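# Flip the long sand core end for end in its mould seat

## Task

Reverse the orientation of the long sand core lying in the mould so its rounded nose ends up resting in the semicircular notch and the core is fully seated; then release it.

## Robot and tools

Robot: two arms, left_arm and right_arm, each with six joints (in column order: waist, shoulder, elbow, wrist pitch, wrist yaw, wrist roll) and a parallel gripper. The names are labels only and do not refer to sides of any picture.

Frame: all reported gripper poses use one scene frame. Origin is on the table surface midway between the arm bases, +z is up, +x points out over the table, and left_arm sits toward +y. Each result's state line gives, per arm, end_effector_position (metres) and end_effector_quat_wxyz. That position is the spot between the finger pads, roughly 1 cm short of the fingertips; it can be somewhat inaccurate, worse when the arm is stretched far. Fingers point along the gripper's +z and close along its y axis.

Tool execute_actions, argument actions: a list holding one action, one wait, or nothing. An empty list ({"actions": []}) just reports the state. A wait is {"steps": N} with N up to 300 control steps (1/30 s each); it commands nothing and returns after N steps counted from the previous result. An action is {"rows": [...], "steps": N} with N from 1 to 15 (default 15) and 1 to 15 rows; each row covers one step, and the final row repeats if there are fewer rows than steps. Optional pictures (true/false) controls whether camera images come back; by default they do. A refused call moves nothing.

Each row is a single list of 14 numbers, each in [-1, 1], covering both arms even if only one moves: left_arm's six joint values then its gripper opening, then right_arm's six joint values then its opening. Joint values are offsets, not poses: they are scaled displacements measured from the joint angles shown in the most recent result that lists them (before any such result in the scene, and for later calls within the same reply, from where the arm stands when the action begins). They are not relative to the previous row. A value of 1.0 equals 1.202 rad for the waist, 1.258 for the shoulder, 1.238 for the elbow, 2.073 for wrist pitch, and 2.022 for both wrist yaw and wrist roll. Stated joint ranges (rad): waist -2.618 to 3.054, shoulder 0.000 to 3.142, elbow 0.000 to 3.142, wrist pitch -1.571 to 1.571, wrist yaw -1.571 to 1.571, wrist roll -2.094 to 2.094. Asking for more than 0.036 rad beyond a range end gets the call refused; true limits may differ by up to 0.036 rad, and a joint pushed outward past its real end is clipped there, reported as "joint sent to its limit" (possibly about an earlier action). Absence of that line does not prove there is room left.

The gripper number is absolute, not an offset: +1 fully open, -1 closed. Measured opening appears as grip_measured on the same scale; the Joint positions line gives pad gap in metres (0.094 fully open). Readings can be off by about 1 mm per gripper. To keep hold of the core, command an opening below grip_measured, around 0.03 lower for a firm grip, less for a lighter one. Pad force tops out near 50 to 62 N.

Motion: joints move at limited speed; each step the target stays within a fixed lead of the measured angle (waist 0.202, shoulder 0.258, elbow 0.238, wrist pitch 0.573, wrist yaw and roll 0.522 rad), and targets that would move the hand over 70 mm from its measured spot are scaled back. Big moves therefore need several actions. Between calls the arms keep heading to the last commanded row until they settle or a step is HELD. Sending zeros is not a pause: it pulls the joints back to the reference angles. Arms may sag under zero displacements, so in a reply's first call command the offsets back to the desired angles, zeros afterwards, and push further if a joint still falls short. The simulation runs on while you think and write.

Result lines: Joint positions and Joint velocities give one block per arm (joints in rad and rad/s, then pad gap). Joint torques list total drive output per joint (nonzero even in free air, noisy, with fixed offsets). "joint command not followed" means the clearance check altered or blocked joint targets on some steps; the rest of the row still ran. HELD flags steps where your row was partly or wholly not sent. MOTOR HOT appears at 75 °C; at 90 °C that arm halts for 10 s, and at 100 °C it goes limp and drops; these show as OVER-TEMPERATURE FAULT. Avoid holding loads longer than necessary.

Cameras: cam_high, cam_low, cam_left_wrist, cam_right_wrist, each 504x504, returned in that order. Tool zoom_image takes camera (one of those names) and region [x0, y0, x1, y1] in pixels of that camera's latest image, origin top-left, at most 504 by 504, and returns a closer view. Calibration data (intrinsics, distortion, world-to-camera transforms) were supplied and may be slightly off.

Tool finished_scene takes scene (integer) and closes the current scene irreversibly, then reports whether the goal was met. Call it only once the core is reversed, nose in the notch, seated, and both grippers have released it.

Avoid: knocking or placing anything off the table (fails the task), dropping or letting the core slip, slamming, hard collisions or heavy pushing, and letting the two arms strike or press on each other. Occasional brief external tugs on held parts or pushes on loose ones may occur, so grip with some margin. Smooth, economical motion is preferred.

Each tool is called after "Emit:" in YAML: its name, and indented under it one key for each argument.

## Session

Emit:
execute_actions:
  actions: []

Scene clock: 0.00 s of 5200.00 s.
left_arm: end_effector_position=(+0.3567, +0.3772, +0.1671) grip_measured=+1.000 end_effector_quat_wxyz=(+0.304, -0.549, +0.771, -0.108) | right_arm: end_effector_position=(+0.1112, -0.0884, +0.1740) grip_measured=+1.000 end_effector_quat_wxyz=(-0.460, +0.676, -0.423, +0.391)
Joint positions: left_arm=[-0.13   1.499  1.193 -0.637 -0.204 -1.233  0.094] | right_arm=[ 1.57   1.155  0.611 -0.546  1.259 -0.647  0.094]
Joint velocities: left_arm=[-0.012 -0.017 -0.022 -0.051 -0.022 -0.022  0.   ] | right_arm=[ 0.002  0.012 -0.002 -0.037  0.051  0.022  0.   ]
Joint torques (N m, as the arm reports them, + toward a larger angle): no reading
Motor temperatures (°C, as the motors report them): left_arm=[26 28 28 29 28 26] | right_arm=[27 27 27 32 27 25]
camera_calibration (this result's frames):
cam_left_wrist: T_world_to_cam=[[0.674377, -0.61624, 0.406772, -0.0716297], [-0.642594, -0.761162, -0.0877838, 0.57027], [0.363715, -0.20219, -0.909302, 0.205556], [0, 0, 0, 1]] pos_world=[0.339993, 0.431488, 0.26611]
cam_right_wrist: T_world_to_cam=[[0.15798, 0.128623, 0.979029, -0.185545], [-0.368334, -0.912243, 0.179285, -0.0566148], [0.916173, -0.388933, -0.0967401, -0.000461734], [0, 0, 0, 1]] pos_world=[0.00888224, -0.0279608, 0.191759]

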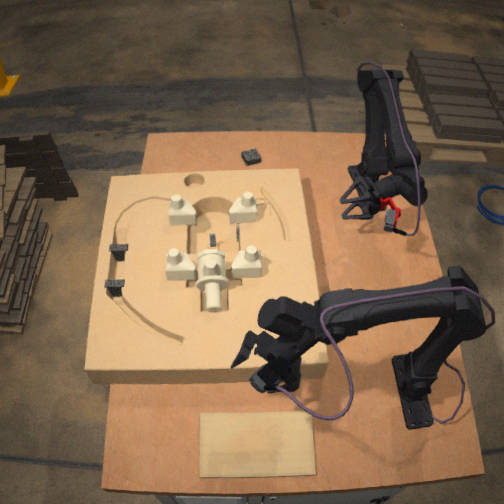

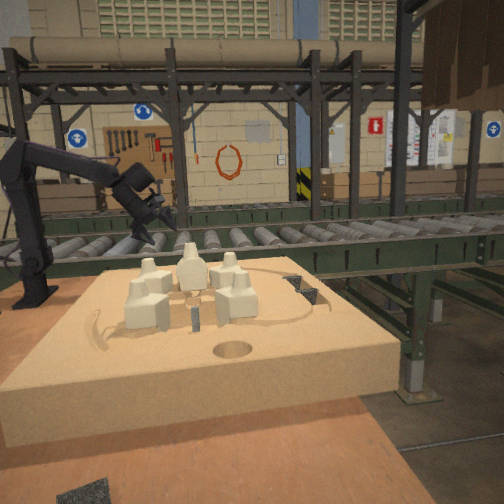

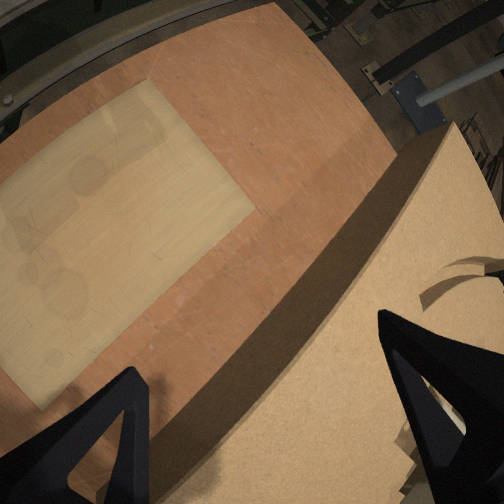

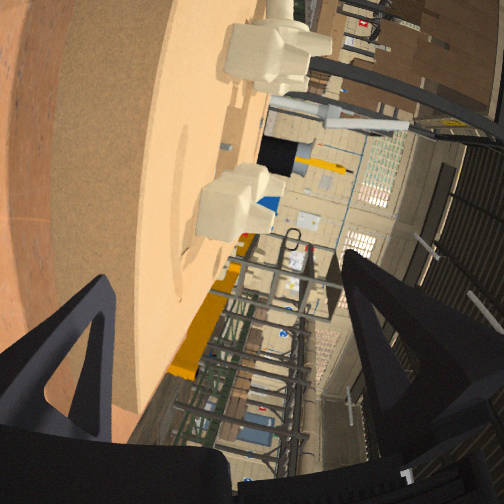

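Emit:
execute_actions:
  actions:
    - {"rows":[[0,0,0.3,-0.03,0.103,0.61,0.6,0,0,0,0,0,0,1],[0,0,0.3,-0.03,0.103,0.61,0.6,0,0,0,0,0,0,1],[0,0,0.3,-0.03,0.103,0.61,0.6,0,0,0,0,0,0,1],[0,0,0.3,-0.03,0.103,0.61,0.6,0,0,0,0,0,0,1],[-0.365,0.35,0.575,-0.03,0.103,0.61,0.6,0,0,0,0,0,0,1]]}
  pictures: false

Emit:
execute_actions:
  actions:
    - {"steps":25}

Scene clock: 1.70 s of 5200.00 s.
left_arm: end_effector_position=(+0.4503, +0.1367, +0.2289) grip_measured=+0.602 end_effector_quat_wxyz=(+0.369, +0.071, +0.918, -0.125) | right_arm: end_effector_position=(+0.1109, -0.0881, +0.1734) grip_measured=+1.000 end_effector_quat_wxyz=(-0.458, +0.678, -0.422, +0.390)
Joint positions: left_arm=[-0.515  1.936  1.842 -0.678 -0.031 -0.278  0.075] | right_arm=[ 1.57   1.155  0.611 -0.546  1.255 -0.651  0.094]
Joint velocities: left_arm=[-1.136  0.735  0.53   0.007  0.388  1.927 -0.001] | right_arm=[-0.022 -0.002 -0.002 -0.037  0.081  0.037  0.   ]
Joint torques (N m, as the arm reports them, + toward a larger angle): left_arm=[  1.26 -13.31   9.28   1.3   -0.11  -0.02] | right_arm=[-0.02 -2.66  7.38  0.74  0.55  0.02]
Motor temperatures (°C, as the motors report them): left_arm=[26 28 28 29 28 26] | right_arm=[27 27 27 32 27 25]
Steps of this call (steps 1 to 36: nothing new was sent; steps 37 to 51: all 15 steps of this action). Readings (joint positions):
37: left_arm=[-0.129 1.503 1.216 -0.662 -0.182 -1.177] | right_arm=[1.570 1.155 0.611 -0.546 1.259 -0.647]
38: left_arm=[-0.128 1.517 1.261 -0.697 -0.150 -1.097] | right_arm=[1.570 1.155 0.611 -0.546 1.258 -0.648]
40: left_arm=[-0.128 1.529 1.358 -0.705 -0.104 -0.956] | right_arm=[1.570 1.155 0.611 -0.546 1.257 -0.649]
44: left_arm=[-0.237 1.646 1.576 -0.687 -0.080 -0.722] | right_arm=[1.570 1.155 0.611 -0.546 1.256 -0.650]
51: the state above

Scene clock: 2.53 s of 5200.00 s.
left_arm: end_effector_position=(+0.4384, +0.1027, +0.2197) grip_measured=+0.602 end_effector_quat_wxyz=(+0.365, +0.227, +0.898, -0.097) | right_arm: end_effector_position=(+0.1109, -0.0881, +0.1733) grip_measured=+1.000 end_effector_quat_wxyz=(-0.458, +0.678, -0.422, +0.390)
Joint positions: left_arm=[-0.569  1.972  1.875 -0.7    0.005 -0.007  0.075] | right_arm=[ 1.57   1.155  0.611 -0.546  1.255 -0.651  0.094]
Joint velocities: left_arm=[-0.007  0.012 -0.002 -0.022  0.007 -0.022 -0.   ] | right_arm=[-0.007 -0.012 -0.012 -0.022  0.022  0.007  0.   ]
Joint torques (N m, as the arm reports them, + toward a larger angle): left_arm=[  0.01 -12.92   9.28   1.48  -0.03   0.04] | right_arm=[-0.05 -2.67  7.38  0.74  0.55  0.02]
Motor temperatures (°C, as the motors report them): left_arm=[26 28 28 29 28 26] | right_arm=[27 27 27 32 27 25]
Steps of this call (steps 1 to 25: the robot went on to your last target). Readings (joint positions):
1: left_arm=[-0.549 1.956 1.855 -0.678 -0.020 -0.223] | right_arm=[1.570 1.155 0.611 -0.546 1.255 -0.651]
2: left_arm=[-0.577 1.967 1.859 -0.680 -0.010 -0.178] | right_arm=[1.570 1.155 0.611 -0.546 1.255 -0.651]
4: left_arm=[-0.604 1.972 1.860 -0.692 0.005 -0.114] | right_arm=[1.570 1.155 0.611 -0.546 1.255 -0.651]
8: left_arm=[-0.588 1.972 1.871 -0.700 0.009 -0.049] | right_arm=[1.570 1.155 0.611 -0.546 1.255 -0.651]
25: the state above
camera_calibration (this result's frames):
cam_left_wrist: T_world_to_cam=[[-0.652133, -0.740124, -0.164131, 0.402449], [-0.684115, 0.667818, -0.293267, 0.334975], [0.326664, -0.0789645, -0.941836, 0.178911], [0, 0, 0, 1]] pos_world=[0.433168, 0.088288, 0.332796]
cam_right_wrist: T_world_to_cam=[[0.160094, 0.133095, 0.978088, -0.184597], [-0.365144, -0.912596, 0.183951, -0.0575353], [0.917082, -0.386593, -0.0975026, 0.0000836407], [0, 0, 0, 1]] pos_world=[0.00846763, -0.0279051, 0.191144]

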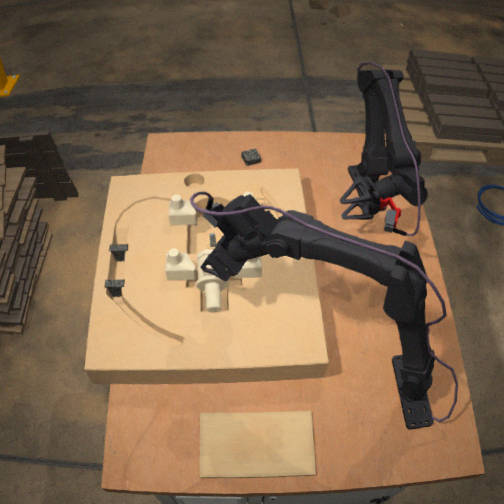

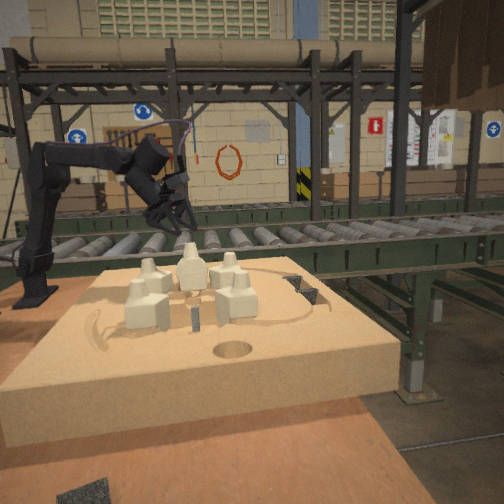

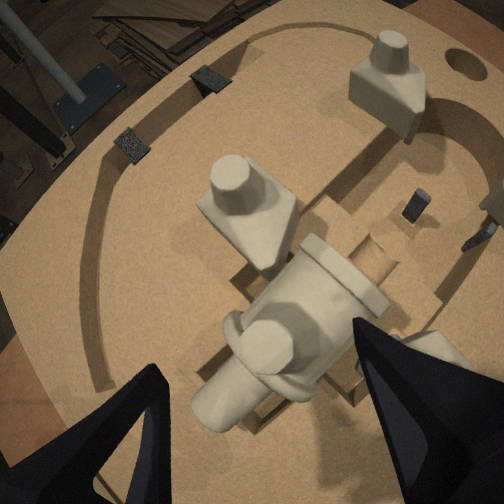

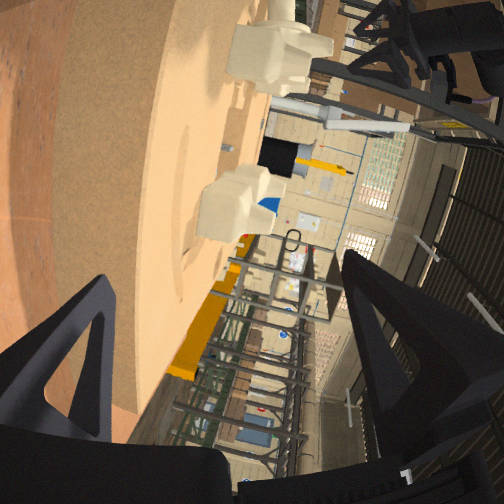

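Emit:
execute_actions:
  actions:
    - {"rows":[[0,0.02,0.01,0.005,0,0,0.6,0,0,0,0,0,0,1],[0,0.02,0.01,0.005,0,0,0.6,0,0,0,0,0,0,1],[0,0.035,0.01,0.005,0,0,0.6,0,0,0,0,0,0,1],[0,0.035,0.01,0.005,0,0,0.6,0,0,0,0,0,0,1],[0,0.052,0.01,0.005,0,0,0.5,0,0,0,0,0,0,1]]}
  pictures: false

Emit:
execute_actions:
  actions:
    - {"rows":[[0,-0.015,0.01,0.005,0,0,0,0,0,0,0,0,0,1],[0,-0.015,0.01,0.005,0,0,0,0,0,0,0,0,0,1],[0,-0.015,0.01,0.005,0,0,-0.2,0,0,0,0,0,0,1],[0,-0.015,0.01,0.005,0,0,-0.2,0,0,0,0,0,0,1],[0,-0.015,0.01,0.005,0,0,-0.39,0,0,0,0,0,0,1]],"steps":12}

Scene clock: 4.77 s of 5200.00 s.
left_arm: end_effector_position=(+0.4442, +0.0996, +0.1746) grip_measured=+0.502 end_effector_quat_wxyz=(+0.326, +0.231, +0.913, -0.087) | right_arm: end_effector_position=(+0.1106, -0.0878, +0.1727) grip_measured=+1.000 end_effector_quat_wxyz=(-0.457, +0.680, -0.421, +0.389)
Joint positions: left_arm=[-0.569  2.057  1.875 -0.7    0.005 -0.006  0.071] | right_arm=[ 1.57   1.155  0.611 -0.546  1.251 -0.655  0.094]
Joint velocities: left_arm=[-0.007 -0.002 -0.022  0.037 -0.051  0.051  0.   ] | right_arm=[-0.002 -0.002 -0.017 -0.022 -0.051 -0.007  0.   ]
Joint torques (N m, as the arm reports them, + toward a larger angle): left_arm=[  0.01 -12.67   7.74   1.42   0.    -0.05] | right_arm=[-0.02 -2.66  7.39  0.75  0.55  0.04]
Motor temperatures (°C, as the motors report them): left_arm=[26 29 29 30 28 26] | right_arm=[27 27 27 33 28 25]
Steps of this call (steps 1 to 15: the robot went on to your last target; steps 16 to 52: nothing new was sent; steps 53 to 67: all 15 steps of this action). Readings (joint positions):
53: left_arm=[-0.569 1.974 1.875 -0.700 0.005 -0.006] | right_arm=[1.570 1.155 0.611 -0.546 1.254 -0.651]
54: left_arm=[-0.569 1.976 1.875 -0.699 0.005 -0.006] | right_arm=[1.570 1.155 0.611 -0.546 1.254 -0.652]
56: left_arm=[-0.569 1.988 1.875 -0.698 0.005 -0.006] | right_arm=[1.570 1.155 0.611 -0.546 1.252 -0.653]
60: left_arm=[-0.569 2.031 1.875 -0.697 0.005 -0.006] | right_arm=[1.570 1.155 0.611 -0.546 1.251 -0.654]
67: the state above

Scene clock: 5.17 s of 5200.00 s.
left_arm: end_effector_position=(+0.4426, +0.0974, +0.1744) grip_measured=-0.322 end_effector_quat_wxyz=(+0.324, +0.233, +0.912, -0.091) | right_arm: end_effector_position=(+0.1104, -0.0875, +0.1722) grip_measured=+1.000 end_effector_quat_wxyz=(-0.456, +0.682, -0.420, +0.389)
Joint positions: left_arm=[-0.57   2.057  1.875 -0.702  0.014 -0.006  0.032] | right_arm=[ 1.57   1.155  0.611 -0.546  1.247 -0.658  0.094]
Joint velocities: left_arm=[-0.007  0.002 -0.007 -0.007 -0.037  0.066 -0.001] | right_arm=[ 0.007  0.017 -0.017 -0.037  0.037  0.007  0.   ]
Joint torques (N m, as the arm reports them, + toward a larger angle): left_arm=[  0.15 -12.61   7.69   1.47  -0.09  -0.04] | right_arm=[-0.03 -2.66  7.37  0.74  0.55  0.03]
Motor temperatures (°C, as the motors report them): left_arm=[26 29 29 30 28 26] | right_arm=[27 27 27 33 28 25]
Steps of this call (steps 1 to 12: all 12 steps of this action). Readings (joint positions):
1: left_arm=[-0.569 2.057 1.875 -0.700 0.005 -0.006] | right_arm=[1.570 1.155 0.611 -0.546 1.251 -0.655]
2: left_arm=[-0.569 2.057 1.875 -0.700 0.005 -0.006] | right_arm=[1.570 1.155 0.611 -0.546 1.250 -0.656]
4: left_arm=[-0.569 2.057 1.875 -0.700 0.010 -0.006] | right_arm=[1.570 1.155 0.611 -0.546 1.249 -0.657]
8: left_arm=[-0.570 2.057 1.875 -0.702 0.014 -0.006] | right_arm=[1.570 1.155 0.611 -0.546 1.248 -0.658]
12: the state above
camera_calibration (this result's frames):
cam_left_wrist: T_world_to_cam=[[-0.670444, -0.728973, -0.138217, 0.39629], [-0.698449, 0.682934, -0.21394, 0.319192], [0.25035, -0.0468973, -0.967019, 0.169406], [0, 0, 0, 1]] pos_world=[0.446219, 0.078842, 0.286881]
cam_right_wrist: T_world_to_cam=[[0.163775, 0.141516, 0.976294, -0.182825], [-0.35922, -0.913158, 0.192624, -0.0592333], [0.91877, -0.382252, -0.0987173, 0.00105075], [0, 0, 0, 1]] pos_world=[0.00769909, -0.027815, 0.190005]

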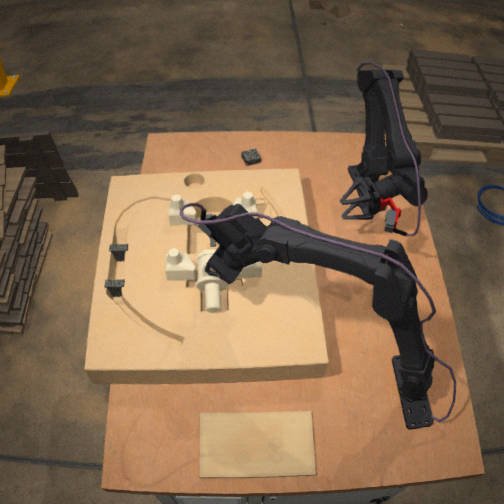

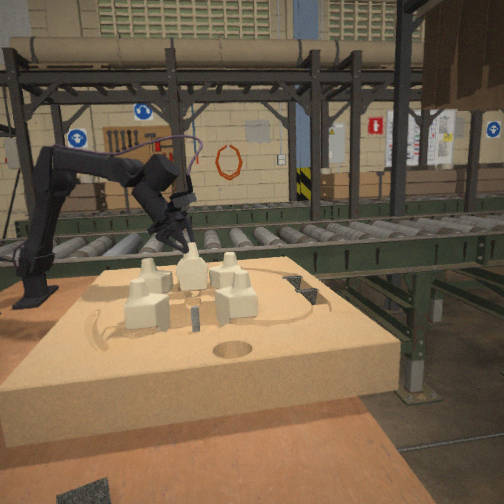

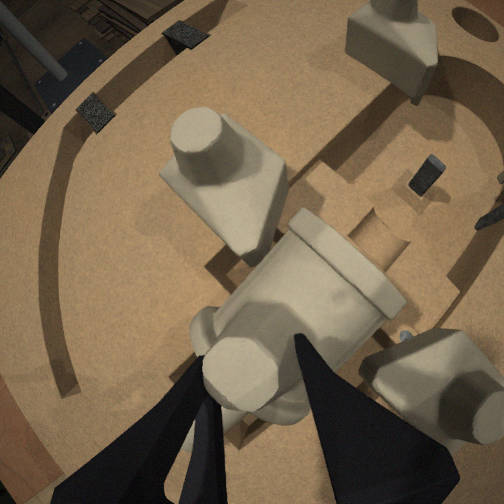

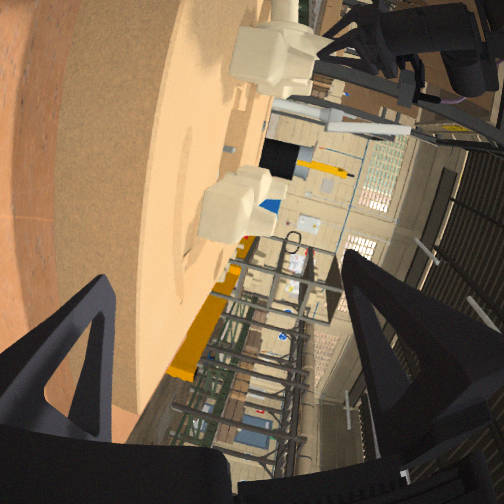

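Lift with proper sag compensation, then swing.

Emit:
execute_actions:
  actions:
    - {"rows":[[0,-0.06,0.05,0.06,0,0,-0.39,0,0,0,0,0,0,1],[0,-0.06,0.07,0.06,0,0,-0.39,0,0,0,0,0,0,1],[0,-0.06,0.09,0.05,0,0,-0.39,0,0,0,0,0,0,1],[0,-0.06,0.11,0.04,0,0,-0.39,0,0,0,0,0,0,1],[0,-0.06,0.13,0.03,0,0,-0.39,0,0,0,0,0,0,1],[0,-0.06,0.15,0.02,0,0,-0.39,0,0,0,0,0,0,1],[0,-0.06,0.17,0.01,0,0,-0.39,0,0,0,0,0,0,1],[0,-0.06,0.19,0,0,0,-0.39,0,0,0,0,0,0,1],[0,-0.06,0.21,-0.01,0,0,-0.39,0,0,0,0,0,0,1],[0,-0.06,0.23,-0.025,0,0,-0.39,0,0,0,0,0,0,1],[0,-0.06,0.26,-0.04,0,0,-0.39,0,0,0,0,0,0,1],[0,-0.06,0.29,-0.06,0,0,-0.39,0,0,0,0,0,0,1],[0,-0.06,0.32,-0.08,0,0,-0.39,0,0,0,0,0,0,1],[0,-0.08,0.34,-0.1,0,0,-0.39,0,0,0,0,0,0,1]]}
  pictures: false

Emit:
execute_actions:
  actions:
    - {"steps":10}
  pictures: false

Emit:
execute_actions:
  actions:
    - {"rows":[[0.66,-0.4,-0.4,0.12,0,0,-0.39,0,0,0,0,0,0,1]]}
  pictures: false

Emit:
execute_actions:
  actions:
    - {"steps":25}

Scene clock: 8.37 s of 5200.00 s.
left_arm: end_effector_position=(+0.4384, +0.0999, +0.2289) grip_measured=-0.322 end_effector_quat_wxyz=(+0.328, +0.233, +0.911, -0.092) | right_arm: end_effector_position=(+0.1101, -0.0873, +0.1716) grip_measured=+1.000 end_effector_quat_wxyz=(-0.455, +0.684, -0.418, +0.388)
Joint positions: left_arm=[-0.57   2.068  2.106 -0.912  0.013 -0.006  0.032] | right_arm=[ 1.57   1.155  0.611 -0.546  1.243 -0.662  0.094]
Joint velocities: left_arm=[-0.002  0.002  0.637 -0.755  0.051  0.037  0.   ] | right_arm=[-0.012 -0.007 -0.007 -0.022  0.022 -0.022  0.   ]
Joint torques (N m, as the arm reports them, + toward a larger angle): left_arm=[  0.04 -15.59  11.21   2.21   0.02  -0.05] | right_arm=[-0.04 -2.67  7.38  0.75  0.56  0.03]
Motor temperatures (°C, as the motors report them): left_arm=[26 30 29 30 28 26] | right_arm=[27 27 28 33 28 25]
Steps of this call (steps 1 to 15: the robot went on to your last target; steps 16 to 81: nothing new was sent; steps 82 to 96: all 15 steps of this action). Readings (joint positions):
82: left_arm=[-0.570 2.055 1.877 -0.699 0.014 -0.006] | right_arm=[1.570 1.155 0.611 -0.546 1.246 -0.659]
83: left_arm=[-0.570 2.055 1.879 -0.699 0.014 -0.006] | right_arm=[1.570 1.155 0.611 -0.546 1.246 -0.659]
85: left_arm=[-0.570 2.056 1.892 -0.714 0.014 -0.006] | right_arm=[1.570 1.155 0.611 -0.546 1.245 -0.660]
89: left_arm=[-0.570 2.061 1.950 -0.774 0.014 -0.006] | right_arm=[1.570 1.155 0.611 -0.546 1.244 -0.661]
96: the state above

Scene clock: 8.70 s of 5200.00 s.
left_arm: end_effector_position=(+0.4296, +0.1048, +0.2589) grip_measured=-0.322 end_effector_quat_wxyz=(+0.332, +0.232, +0.909, -0.093) | right_arm: end_effector_position=(+0.1101, -0.0873, +0.1716) grip_measured=+1.000 end_effector_quat_wxyz=(-0.455, +0.684, -0.418, +0.388)
Joint positions: left_arm=[-0.57   2.059  2.212 -1.019  0.013 -0.006  0.032] | right_arm=[ 1.57   1.155  0.611 -0.546  1.243 -0.662  0.094]
Joint velocities: left_arm=[-0.012 -0.051  0.076 -0.227  0.022  0.081  0.   ] | right_arm=[-0.007 -0.007 -0.002 -0.007 -0.007  0.051  0.   ]
Joint torques (N m, as the arm reports them, + toward a larger angle): left_arm=[  0.04 -16.24  11.31   2.26   0.03  -0.01] | right_arm=[-0.04 -2.68  7.38  0.75  0.55  0.03]
Motor temperatures (°C, as the motors report them): left_arm=[26 30 29 31 28 26] | right_arm=[27 27 28 33 28 25]
Steps of this call (steps 1 to 10: the robot went on to your last target). Readings (joint positions):
1: left_arm=[-0.570 2.068 2.127 -0.931 0.013 -0.006] | right_arm=[1.570 1.155 0.611 -0.546 1.243 -0.662]
2: left_arm=[-0.570 2.068 2.146 -0.948 0.013 -0.006] | right_arm=[1.570 1.155 0.611 -0.546 1.243 -0.662]
4: left_arm=[-0.570 2.068 2.176 -0.973 0.013 -0.006] | right_arm=[1.570 1.155 0.611 -0.546 1.243 -0.662]
8: left_arm=[-0.570 2.063 2.205 -1.007 0.013 -0.006] | right_arm=[1.570 1.155 0.611 -0.546 1.243 -0.662]
10: the state above

Scene clock: 9.20 s of 5200.00 s.
left_arm: end_effector_position=(+0.3990, +0.3662, +0.2153) grip_measured=-0.322 end_effector_quat_wxyz=(+0.271, -0.004, +0.962, -0.005) | right_arm: end_effector_position=(+0.1098, -0.0870, +0.1710) grip_measured=+1.000 end_effector_quat_wxyz=(-0.453, +0.686, -0.417, +0.388)
Joint positions: left_arm=[-0.063  1.735  1.687 -0.973  0.011 -0.005  0.032] | right_arm=[ 1.57   1.155  0.611 -0.546  1.239 -0.666  0.094]
Joint velocities: left_arm=[ 1.092 -0.291 -0.095  0.139  0.037  0.022 -0.001] | right_arm=[ 0.002  0.007 -0.007 -0.066 -0.022 -0.081  0.   ]
Joint torques (N m, as the arm reports them, + toward a larger angle): left_arm=[  0.3  -13.57   8.44   2.05   0.01  -0.01] | right_arm=[-0.03 -2.67  7.39  0.75  0.55  0.03]
Motor temperatures (°C, as the motors report them): left_arm=[26 30 29 31 28 26] | right_arm=[27 27 28 33 28 25]
Steps of this call (steps 1 to 15: all 15 steps of this action). Readings (joint positions):
1: left_arm=[-0.562 2.044 2.183 -1.002 0.019 -0.005] | right_arm=[1.570 1.155 0.611 -0.546 1.243 -0.663]
2: left_arm=[-0.548 2.013 2.126 -0.976 0.037 -0.005] | right_arm=[1.570 1.155 0.611 -0.546 1.242 -0.663]
4: left_arm=[-0.498 1.952 2.014 -0.941 0.053 -0.005] | right_arm=[1.570 1.155 0.611 -0.546 1.241 -0.664]
8: left_arm=[-0.344 1.832 1.798 -0.938 0.043 -0.005] | right_arm=[1.570 1.155 0.611 -0.546 1.240 -0.665]
15: the state above

Scene clock: 10.03 s of 5200.00 s.
left_arm: end_effector_position=(+0.3775, +0.4922, +0.2807) grip_measured=-0.322 end_effector_quat_wxyz=(+0.364, -0.138, +0.920, +0.051) | right_arm: end_effector_position=(+0.1098, -0.0870, +0.1710) grip_measured=+1.000 end_effector_quat_wxyz=(-0.453, +0.686, -0.417, +0.388)
Joint positions: left_arm=[ 0.227  1.603  1.684 -0.898  0.005 -0.005  0.032] | right_arm=[ 1.57   1.155  0.611 -0.546  1.239 -0.666  0.094]
Joint velocities: left_arm=[-0.017 -0.002  0.002 -0.007  0.037 -0.022  0.   ] | right_arm=[ 0.027 -0.002 -0.007 -0.022 -0.007 -0.022  0.   ]
Joint torques (N m, as the arm reports them, + toward a larger angle): left_arm=[ -0.34 -10.45   9.24   2.46   0.08  -0.03] | right_arm=[-0.02 -2.67  7.4   0.75  0.55  0.02]
Motor temperatures (°C, as the motors report them): left_arm=[26 31 29 31 28 26] | right_arm=[27 27 28 33 28 25]
Steps of this call (steps 1 to 25: the robot went on to your last target). Readings (joint positions):
1: left_arm=[-0.024 1.726 1.685 -0.972 0.011 -0.005] | right_arm=[1.570 1.155 0.611 -0.546 1.239 -0.666]
2: left_arm=[0.015 1.716 1.684 -0.970 0.011 -0.005] | right_arm=[1.570 1.155 0.611 -0.546 1.239 -0.666]
4: left_arm=[0.095 1.699 1.684 -0.964 0.010 -0.005] | right_arm=[1.570 1.155 0.611 -0.546 1.239 -0.666]
8: left_arm=[0.217 1.661 1.684 -0.939 -0.011 -0.005] | right_arm=[1.570 1.155 0.611 -0.546 1.239 -0.666]
25: the state above
camera_calibration (this result's frames):
cam_left_wrist: T_world_to_cam=[[0.0674788, -0.984654, -0.160944, 0.508769], [-0.961422, -0.0210563, -0.274271, 0.489539], [0.266674, 0.173243, -0.948089, 0.187245], [0, 0, 0, 1]] pos_world=[0.386389, 0.47883, 0.393675]
cam_right_wrist: T_world_to_cam=[[0.167418, 0.150725, 0.974296, -0.180899], [-0.352832, -0.913629, 0.201968, -0.0610436], [0.920587, -0.377576, -0.0997772, 0.00203719], [0, 0, 0, 1]] pos_world=[0.00687219, -0.027736, 0.188782]

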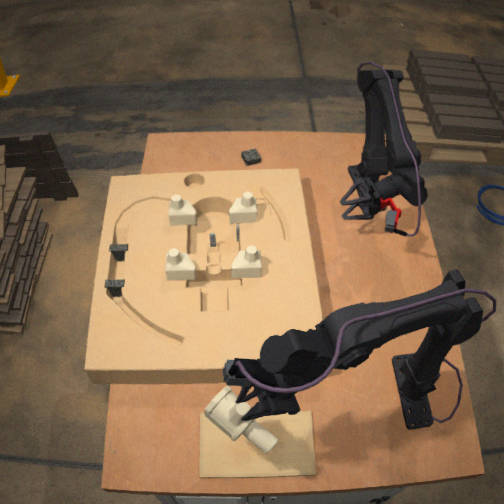

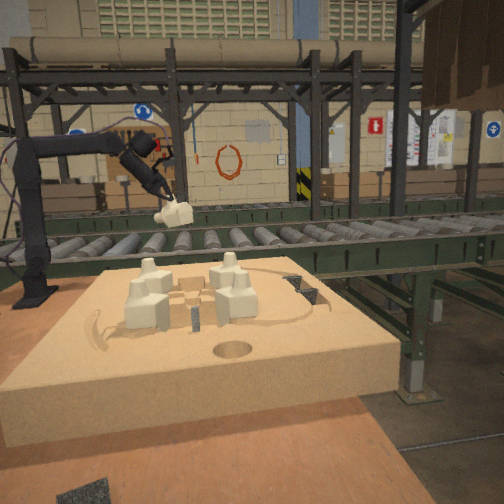

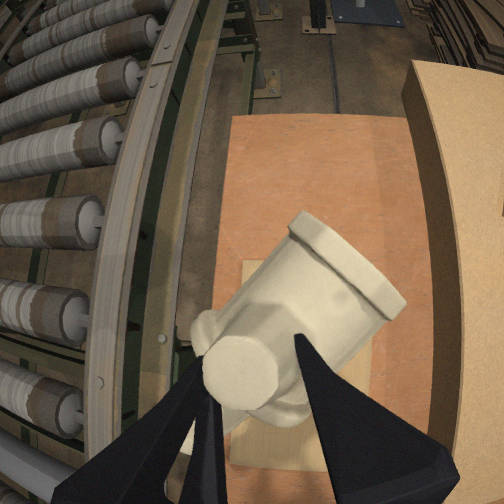

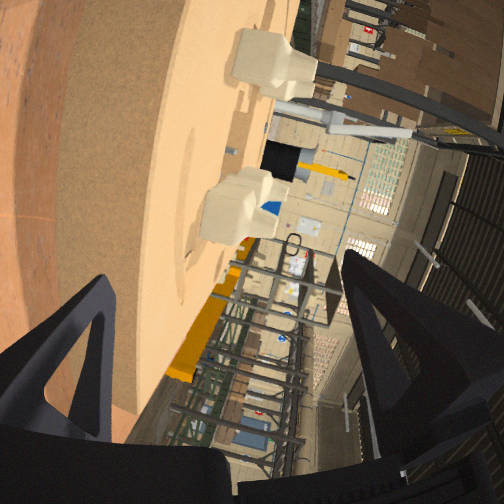

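Emit:
execute_actions:
  actions:
    - {"rows":[[0,-0.07,-0.05,0.07,0,0,-0.39,0,0,0,0,0,0,1],[0,-0.07,-0.05,0.07,0,0,-0.39,0,0,0,0,0,0,1],[0,-0.1,-0.15,0.1,0,0,-0.39,0,0,0,0,0,0,1],[0,-0.1,-0.15,0.1,0,0,-0.39,0,0,0,0,0,0,1],[0,-0.1,-0.15,0.1,0,0,-0.39,0,0,0,0,0,0,1],[0,-0.13,-0.25,0.12,0,0,-0.39,0,0,0,0,0,0,1],[0,-0.13,-0.25,0.12,0,0,-0.39,0,0,0,0,0,0,1],[0,-0.13,-0.25,0.12,0,0,-0.39,0,0,0,0,0,0,1],[0,-0.16,-0.35,0.15,0,0,-0.39,0,0,0,0,0,0,1],[0,-0.16,-0.35,0.15,0,0,-0.39,0,0,0,0,0,0,1],[0,-0.16,-0.35,0.15,0,0,-0.39,0,0,0,0,0,0,1],[0,-0.17,-0.44,0.175,0,0,-0.39,0,0,0,0,0,0,1]]}
  pictures: false

Emit:
execute_actions:
  actions:
    - {"steps":12}
  pictures: false

Emit:
execute_actions:
  actions:
    - {"rows":[[0,-0.02,0,0.075,0,0,-0.39,0,0,0,0,0,0,1],[0,-0.02,0,0.075,0,0,-0.39,0,0,0,0,0,0,1],[0,-0.02,-0.02,0.085,0,0,-0.39,0,0,0,0,0,0,1],[0,-0.02,-0.02,0.085,0,0,-0.39,0,0,0,0,0,0,1],[0,-0.02,-0.04,0.095,0,0,-0.39,0,0,0,0,0,0,1],[0,-0.02,-0.04,0.095,0,0,-0.39,0,0,0,0,0,0,1],[0,-0.02,-0.06,0.1,0,0,-0.39,0,0,0,0,0,0,1],[0,-0.02,-0.06,0.1,0,0,-0.39,0,0,0,0,0,0,1],[0,-0.02,-0.08,0.105,0,0,-0.39,0,0,0,0,0,0,1]]}

Scene clock: 13.93 s of 5200.00 s.
left_arm: end_effector_position=(+0.3075, +0.4709, +0.1409) grip_measured=-0.322 end_effector_quat_wxyz=(+0.256, -0.144, +0.955, +0.035) | right_arm: end_effector_position=(+0.1096, -0.0868, +0.1705) grip_measured=+1.000 end_effector_quat_wxyz=(-0.452, +0.688, -0.416, +0.387)
Joint positions: left_arm=[ 0.227  1.457  1.119 -0.711  0.005 -0.005  0.032] | right_arm=[ 1.57   1.155  0.611 -0.546  1.236 -0.669  0.094]
Joint velocities: left_arm=[ 0.012  0.002 -0.535  0.168  0.066 -0.051  0.   ] | right_arm=[ 0.002  0.007 -0.017 -0.037  0.007 -0.081  0.   ]
Joint torques (N m, as the arm reports them, + toward a larger angle): left_arm=[ -0.04 -10.64  11.18   2.41   0.01  -0.03] | right_arm=[-0.03 -2.66  7.39  0.75  0.55  0.03]
Motor temperatures (°C, as the motors report them): left_arm=[26 31 30 33 28 26] | right_arm=[27 27 28 33 28 25]
Steps of this call (steps 1 to 30: the robot went on to your last target; steps 31 to 90: nothing new was sent; then 0.40 s passed at rest; steps 91 to 105: all 15 steps of this action). Readings (joint positions):
91: left_arm=[0.227 1.599 1.671 -0.887 0.005 -0.005] | right_arm=[1.570 1.155 0.611 -0.546 1.239 -0.666]
92: left_arm=[0.227 1.587 1.647 -0.873 0.005 -0.005] | right_arm=[1.570 1.155 0.611 -0.546 1.238 -0.667]
94: left_arm=[0.227 1.550 1.560 -0.821 0.005 -0.005] | right_arm=[1.570 1.155 0.611 -0.546 1.237 -0.668]
98: left_arm=[0.227 1.499 1.392 -0.790 0.005 -0.005] | right_arm=[1.570 1.155 0.611 -0.546 1.236 -0.669]
105: the state above

Scene clock: 14.33 s of 5200.00 s.
left_arm: end_effector_position=(+0.3162, +0.4737, +0.1454) grip_measured=-0.322 end_effector_quat_wxyz=(+0.284, -0.143, +0.947, +0.040) | right_arm: end_effector_position=(+0.1096, -0.0867, +0.1704) grip_measured=+1.000 end_effector_quat_wxyz=(-0.452, +0.688, -0.416, +0.387)
Joint positions: left_arm=[ 0.227  1.445  1.096 -0.64   0.004 -0.005  0.032] | right_arm=[ 1.57   1.155  0.611 -0.546  1.235 -0.67   0.094]
Joint velocities: left_arm=[-0.022 -0.002 -0.012  0.168  0.037 -0.037  0.   ] | right_arm=[-0.002  0.007 -0.002  0.022  0.037 -0.051  0.   ]
Joint torques (N m, as the arm reports them, + toward a larger angle): left_arm=[-0.04 -9.76 10.3   1.84  0.01 -0.04] | right_arm=[-0.02 -2.67  7.39  0.75  0.55  0.02]
Motor temperatures (°C, as the motors report them): left_arm=[26 31 30 34 28 26] | right_arm=[27 27 28 33 28 25]
Steps of this call (steps 1 to 12: the robot went on to your last target). Readings (joint positions):
1: left_arm=[0.227 1.457 1.105 -0.712 0.005 -0.005] | right_arm=[1.570 1.155 0.611 -0.546 1.235 -0.669]
2: left_arm=[0.227 1.457 1.098 -0.718 0.004 -0.005] | right_arm=[1.570 1.155 0.611 -0.546 1.235 -0.669]
4: left_arm=[0.227 1.457 1.096 -0.713 0.004 -0.005] | right_arm=[1.570 1.155 0.611 -0.546 1.235 -0.669]
8: left_arm=[0.227 1.448 1.096 -0.665 0.004 -0.005] | right_arm=[1.570 1.155 0.611 -0.546 1.235 -0.670]
12: the state above

Scene clock: 14.83 s of 5200.00 s.
left_arm: end_effector_position=(+0.3185, +0.4756, +0.1176) grip_measured=-0.374 end_effector_quat_wxyz=(+0.299, -0.143, +0.942, +0.045) | right_arm: end_effector_position=(+0.1093, -0.0865, +0.1698) grip_measured=+1.000 end_effector_quat_wxyz=(-0.451, +0.690, -0.415, +0.386)
Joint positions: left_arm=[ 0.227  1.452  0.972 -0.477 -0.002 -0.005  0.029] | right_arm=[ 1.57   1.155  0.611 -0.546  1.231 -0.673  0.094]
Joint velocities: left_arm=[ 0.002 -0.125  0.051  0.051 -0.139  0.066 -0.   ] | right_arm=[-0.007 -0.002 -0.007  0.022 -0.051 -0.022  0.   ]
Joint torques (N m, as the arm reports them, + toward a larger angle): left_arm=[-0.03 -7.37  8.38  1.47  0.32 -0.17] | right_arm=[-0.03 -2.66  7.4   0.75  0.54  0.04]
Motor temperatures (°C, as the motors report them): left_arm=[26 31 30 34 28 26] | right_arm=[27 27 28 33 28 25]
Steps of this call (steps 1 to 15: all 15 steps of this action). Readings (joint positions):
1: left_arm=[0.227 1.446 1.093 -0.621 0.004 -0.005] | right_arm=[1.570 1.155 0.611 -0.546 1.235 -0.670]
2: left_arm=[0.227 1.447 1.090 -0.590 0.006 -0.005] | right_arm=[1.570 1.155 0.611 -0.546 1.234 -0.671]
4: left_arm=[0.227 1.456 1.077 -0.518 0.006 -0.005] | right_arm=[1.570 1.155 0.611 -0.546 1.233 -0.672]
8: left_arm=[0.227 1.454 1.061 -0.396 0.002 -0.004] | right_arm=[1.570 1.155 0.611 -0.546 1.232 -0.673]
15: the state above
camera_calibration (this result's frames):
cam_left_wrist: T_world_to_cam=[[0.0521587, -0.989651, -0.133682, 0.47423], [-0.989462, -0.0331087, -0.140954, 0.386714], [0.135069, 0.139625, -0.980949, 0.112937], [0, 0, 0, 1]] pos_world=[0.342649, 0.466356, 0.22869]
cam_right_wrist: T_world_to_cam=[[0.170926, 0.15913, 0.972349, -0.179104], [-0.346743, -0.914026, 0.210538, -0.0626867], [0.922255, -0.373141, -0.101054, 0.0030302], [0, 0, 0, 1]] pos_world=[0.00608282, -0.0276658, 0.187656]

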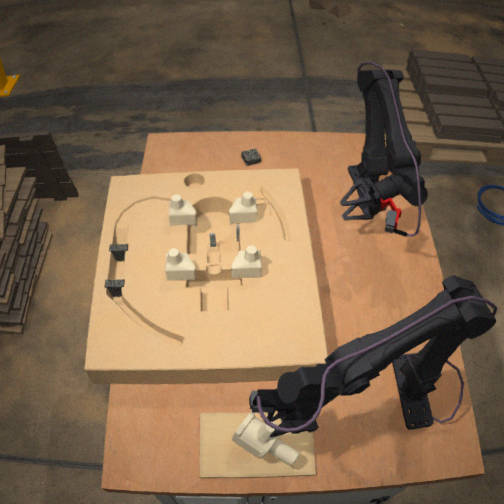

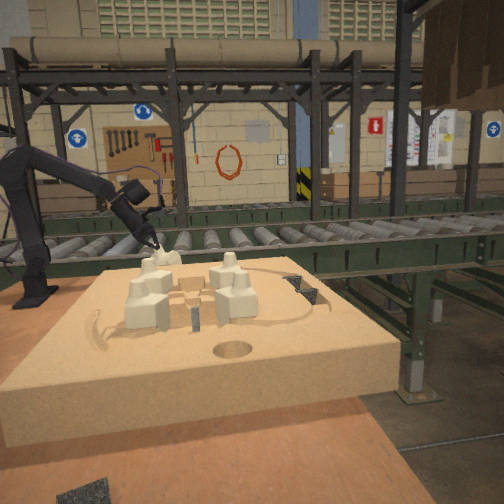

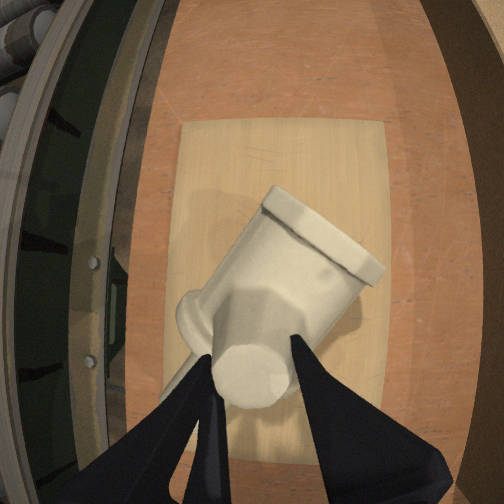

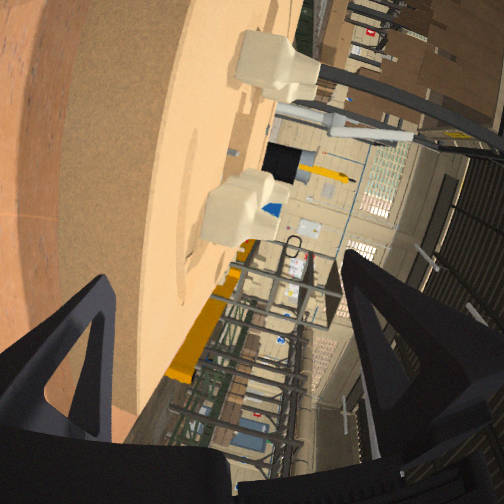

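Emit:
execute_actions:
  actions:
    - {"rows":[[0,0,0,0,0,0,-0.3,0,0,0,0,0,0,1],[0,0,0,0,0,0,-0.2,0,0,0,0,0,0,1],[0,0,0,0,0,0,0.7,0,0,0,0,0,0,1],[0,0,0,0,0,0,0.7,0,0,0,0,0,0,1],[0,0,0,0,0,0,0.7,0,0,0,0,0,0,1],[0,0,0,0,0,0,0.7,0,0,0,0,0,0,1],[0,0,0.3,-0.17,0,0,0.7,0,0,0,0,0,0,1],[0,0,0.3,-0.17,0,0,0.7,0,0,0,0,0,0,1],[0,0,0.3,-0.17,0,0,0.7,0,0,0,0,0,0,1],[0,0,0.3,-0.17,0,0,0.7,0,0,0,0,0,0,1],[0,0,0.3,-0.17,0,0,0.7,0,0,0,0,0,0,1],[0,0,0.3,-0.17,0,0,0.7,0,0,0,0,0,0,1],[0,0.38,0.8,-0.495,0,-0.78,0.7,0,0,0,0,0,0,1]]}
  pictures: false

Emit:
execute_actions:
  actions:
    - {"steps":30}

Scene clock: 17.10 s of 5200.00 s.
left_arm: end_effector_position=(+0.3360, +0.4807, +0.2080) grip_measured=+0.698 end_effector_quat_wxyz=(+0.242, -0.271, +0.932, +0.004) | right_arm: end_effector_position=(+0.1090, -0.0863, +0.1693) grip_measured=+1.000 end_effector_quat_wxyz=(-0.450, +0.692, -0.413, +0.386)
Joint positions: left_arm=[ 0.227  1.61   1.549 -1.022 -0.001 -0.269  0.08 ] | right_arm=[ 1.57   1.155  0.611 -0.546  1.228 -0.677  0.094]
Joint velocities: left_arm=[ 0.002  2.088  2.752 -3.011 -0.022 -2.923 -0.   ] | right_arm=[-0.022  0.002  0.017 -0.081  0.007  0.11   0.   ]
Joint torques (N m, as the arm reports them, + toward a larger angle): left_arm=[ 0.07 -2.    4.06  0.95  0.02 -0.02] | right_arm=[-0.02 -2.67  7.41  0.75  0.54  0.04]
Motor temperatures (°C, as the motors report them): left_arm=[26 31 30 34 28 26] | right_arm=[27 27 28 33 28 25]
Steps of this call (steps 1 to 30: the robot went on to your last target; steps 31 to 53: nothing new was sent; steps 54 to 68: all 15 steps of this action). Readings (joint positions):
54: left_arm=[0.227 1.452 0.972 -0.500 -0.002 -0.005] | right_arm=[1.570 1.155 0.611 -0.546 1.231 -0.674]
55: left_arm=[0.227 1.452 0.972 -0.498 -0.002 -0.005] | right_arm=[1.570 1.155 0.611 -0.546 1.230 -0.675]
57: left_arm=[0.227 1.452 0.972 -0.497 -0.002 -0.005] | right_arm=[1.570 1.155 0.611 -0.546 1.230 -0.676]
61: left_arm=[0.227 1.471 1.063 -0.639 -0.002 -0.005] | right_arm=[1.570 1.155 0.611 -0.546 1.228 -0.677]
68: the state above

Scene clock: 18.10 s of 5200.00 s.
left_arm: end_effector_position=(+0.3221, +0.4758, +0.1718) grip_measured=+0.698 end_effector_quat_wxyz=(-0.025, +0.803, -0.595, +0.020) | right_arm: end_effector_position=(+0.1090, -0.0862, +0.1693) grip_measured=+1.000 end_effector_quat_wxyz=(-0.449, +0.692, -0.413, +0.386)
Joint positions: left_arm=[ 0.227  1.952  1.936 -1.49   0.003 -1.571  0.08 ] | right_arm=[ 1.57   1.155  0.611 -0.546  1.228 -0.677  0.094]
Joint velocities: left_arm=[ 0.027 -0.007  0.007 -0.051  0.007  0.007 -0.001] | right_arm=[-0.007 -0.022 -0.002  0.022 -0.066  0.037  0.   ]
Joint torques (N m, as the arm reports them, + toward a larger angle): left_arm=[  0.04 -10.9    7.79   0.42  -0.05  -0.1 ] | right_arm=[-0.02 -2.66  7.4   0.75  0.55  0.03]
Motor temperatures (°C, as the motors report them): left_arm=[26 31 30 34 28 26] | right_arm=[27 27 28 33 28 25]
Steps of this call (steps 1 to 30: the robot went on to your last target). Readings (joint positions):
1: left_arm=[0.227 1.684 1.639 -1.113 -0.001 -0.366] | right_arm=[1.570 1.155 0.611 -0.546 1.228 -0.677]
2: left_arm=[0.227 1.762 1.723 -1.191 -0.001 -0.463] | right_arm=[1.570 1.155 0.611 -0.546 1.228 -0.677]
4: left_arm=[0.227 1.899 1.863 -1.291 -0.001 -0.658] | right_arm=[1.570 1.155 0.611 -0.546 1.228 -0.677]
8: left_arm=[0.227 1.978 1.912 -1.390 0.000 -1.046] | right_arm=[1.570 1.155 0.611 -0.546 1.228 -0.677]
30: the state above
camera_calibration (this result's frames):
cam_left_wrist: T_world_to_cam=[[0.995549, 0.0143251, 0.0931516, -0.339048], [-0.0261392, -0.907638, 0.41894, 0.407511], [0.0905493, -0.41951, -0.903223, 0.432649], [0, 0, 0, 1]] pos_world=[0.309015, 0.55623, 0.251639]
cam_right_wrist: T_world_to_cam=[[0.172584, 0.163506, 0.971329, -0.178177], [-0.343629, -0.914177, 0.214941, -0.0635243], [0.923111, -0.370872, -0.101587, 0.00351157], [0, 0, 0, 1]] pos_world=[0.00568006, -0.0276371, 0.187079]

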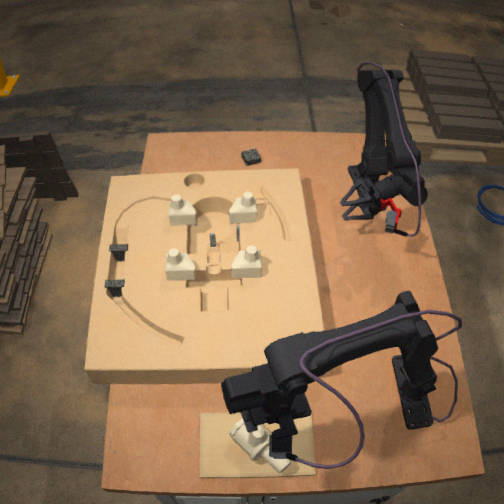

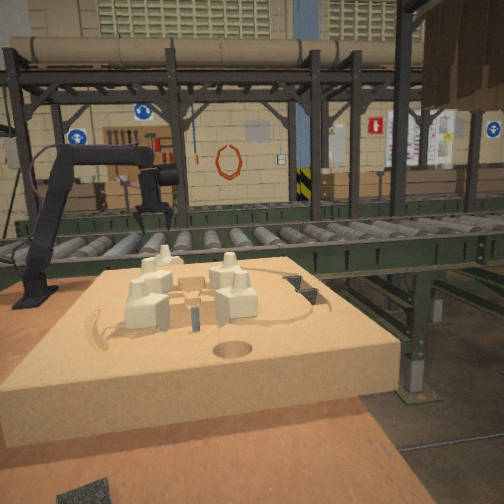

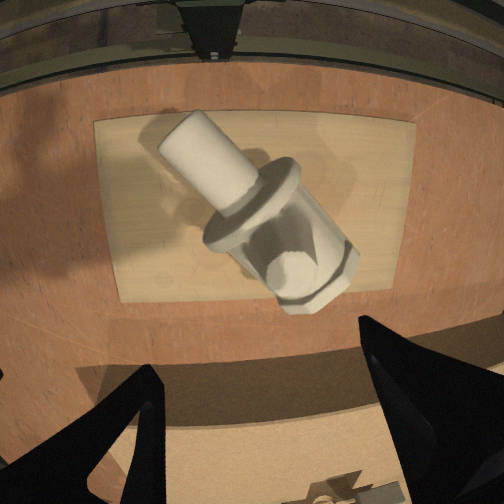

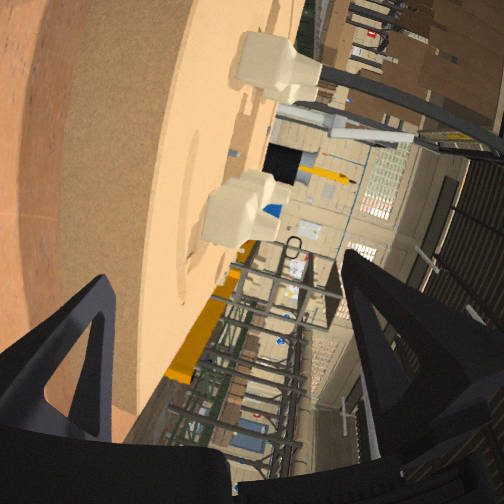

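Emit:
execute_actions:
  actions:
    - {"rows":[[0.016,0,0,0.04,0,0,0.8,0,0,0,0,0,0,1],[0.016,0,0,0.04,0,0,0.8,0,0,0,0,0,0,1],[0.016,0,0,0.04,0,0,0.8,0,0,0,0,0,0,1],[0.016,0.03,0,0.04,0,0,0.8,0,0,0,0,0,0,1],[0.016,0.05,0,0.04,0,0,0.8,0,0,0,0,0,0,1],[0.016,0.07,0,0.04,0,0,0.8,0,0,0,0,0,0,1],[0.016,0.095,0,0.04,0,0,0.8,0,0,0,0,0,0,1]]}

Scene clock: 20.50 s of 5200.00 s.
left_arm: end_effector_position=(+0.3426, +0.4869, +0.1161) grip_measured=+0.798 end_effector_quat_wxyz=(+0.006, +0.809, -0.588, +0.000) | right_arm: end_effector_position=(+0.1088, -0.0860, +0.1688) grip_measured=+1.000 end_effector_quat_wxyz=(-0.448, +0.693, -0.412, +0.385)
Joint positions: left_arm=[ 0.241  2.103  1.936 -1.413  0.008 -1.575  0.084] | right_arm=[ 1.57   1.155  0.611 -0.546  1.224 -0.681  0.094]
Joint velocities: left_arm=[ 0.002  0.007 -0.002 -0.007  0.022  0.007 -0.   ] | right_arm=[ 0.002 -0.022 -0.007 -0.051  0.037  0.022  0.   ]
Joint torques (N m, as the arm reports them, + toward a larger angle): left_arm=[  0.47 -12.82   5.5    0.46  -0.04   0.  ] | right_arm=[-0.02 -2.67  7.39  0.75  0.54  0.03]
Motor temperatures (°C, as the motors report them): left_arm=[26 31 30 33 28 26] | right_arm=[27 27 28 33 28 25]
Steps of this call (steps 1 to 15: the robot went on to your last target; steps 16 to 57: nothing new was sent; steps 58 to 72: all 15 steps of this action). Readings (joint positions):
58: left_arm=[0.228 1.952 1.936 -1.485 0.004 -1.575] | right_arm=[1.570 1.155 0.611 -0.546 1.227 -0.678]
59: left_arm=[0.229 1.952 1.936 -1.474 0.005 -1.575] | right_arm=[1.570 1.155 0.611 -0.546 1.227 -0.678]
61: left_arm=[0.235 1.955 1.936 -1.451 0.006 -1.575] | right_arm=[1.570 1.155 0.611 -0.546 1.226 -0.679]
65: left_arm=[0.241 2.009 1.936 -1.431 0.006 -1.575] | right_arm=[1.570 1.155 0.611 -0.546 1.225 -0.680]
72: the state above
camera_calibration (this result's frames):
cam_left_wrist: T_world_to_cam=[[0.999179, 0.0332624, 0.0231495, -0.356789], [0.019552, -0.896031, 0.443561, 0.417324], [0.0354966, -0.442744, -0.895945, 0.414458], [0, 0, 0, 1]] pos_world=[0.333625, 0.569302, 0.194483]
cam_right_wrist: T_world_to_cam=[[0.173925, 0.167797, 0.970358, -0.177289], [-0.34073, -0.914258, 0.219168, -0.0643243], [0.923933, -0.368749, -0.101838, 0.00390832], [0, 0, 0, 1]] pos_world=[0.00530666, -0.0276192, 0.18653]

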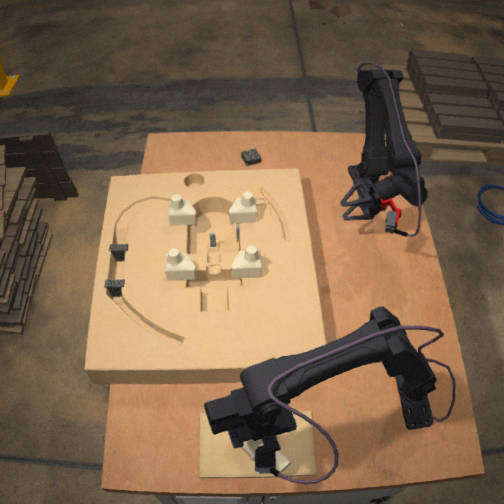

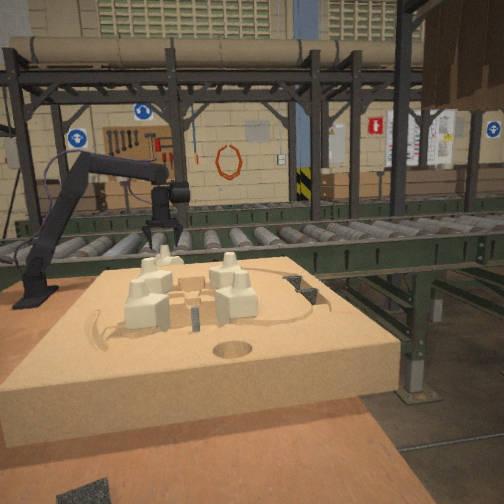

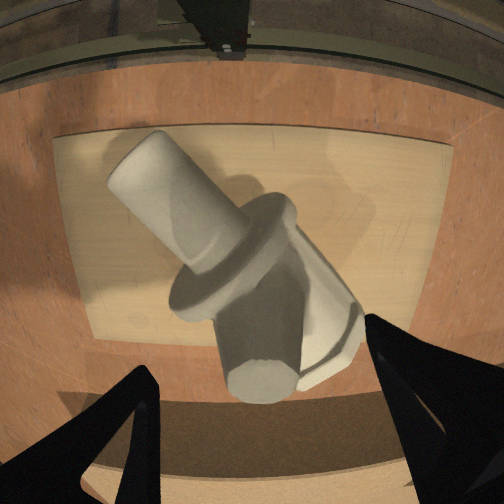

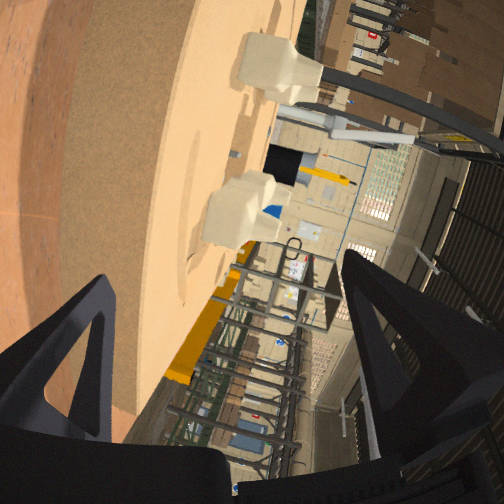

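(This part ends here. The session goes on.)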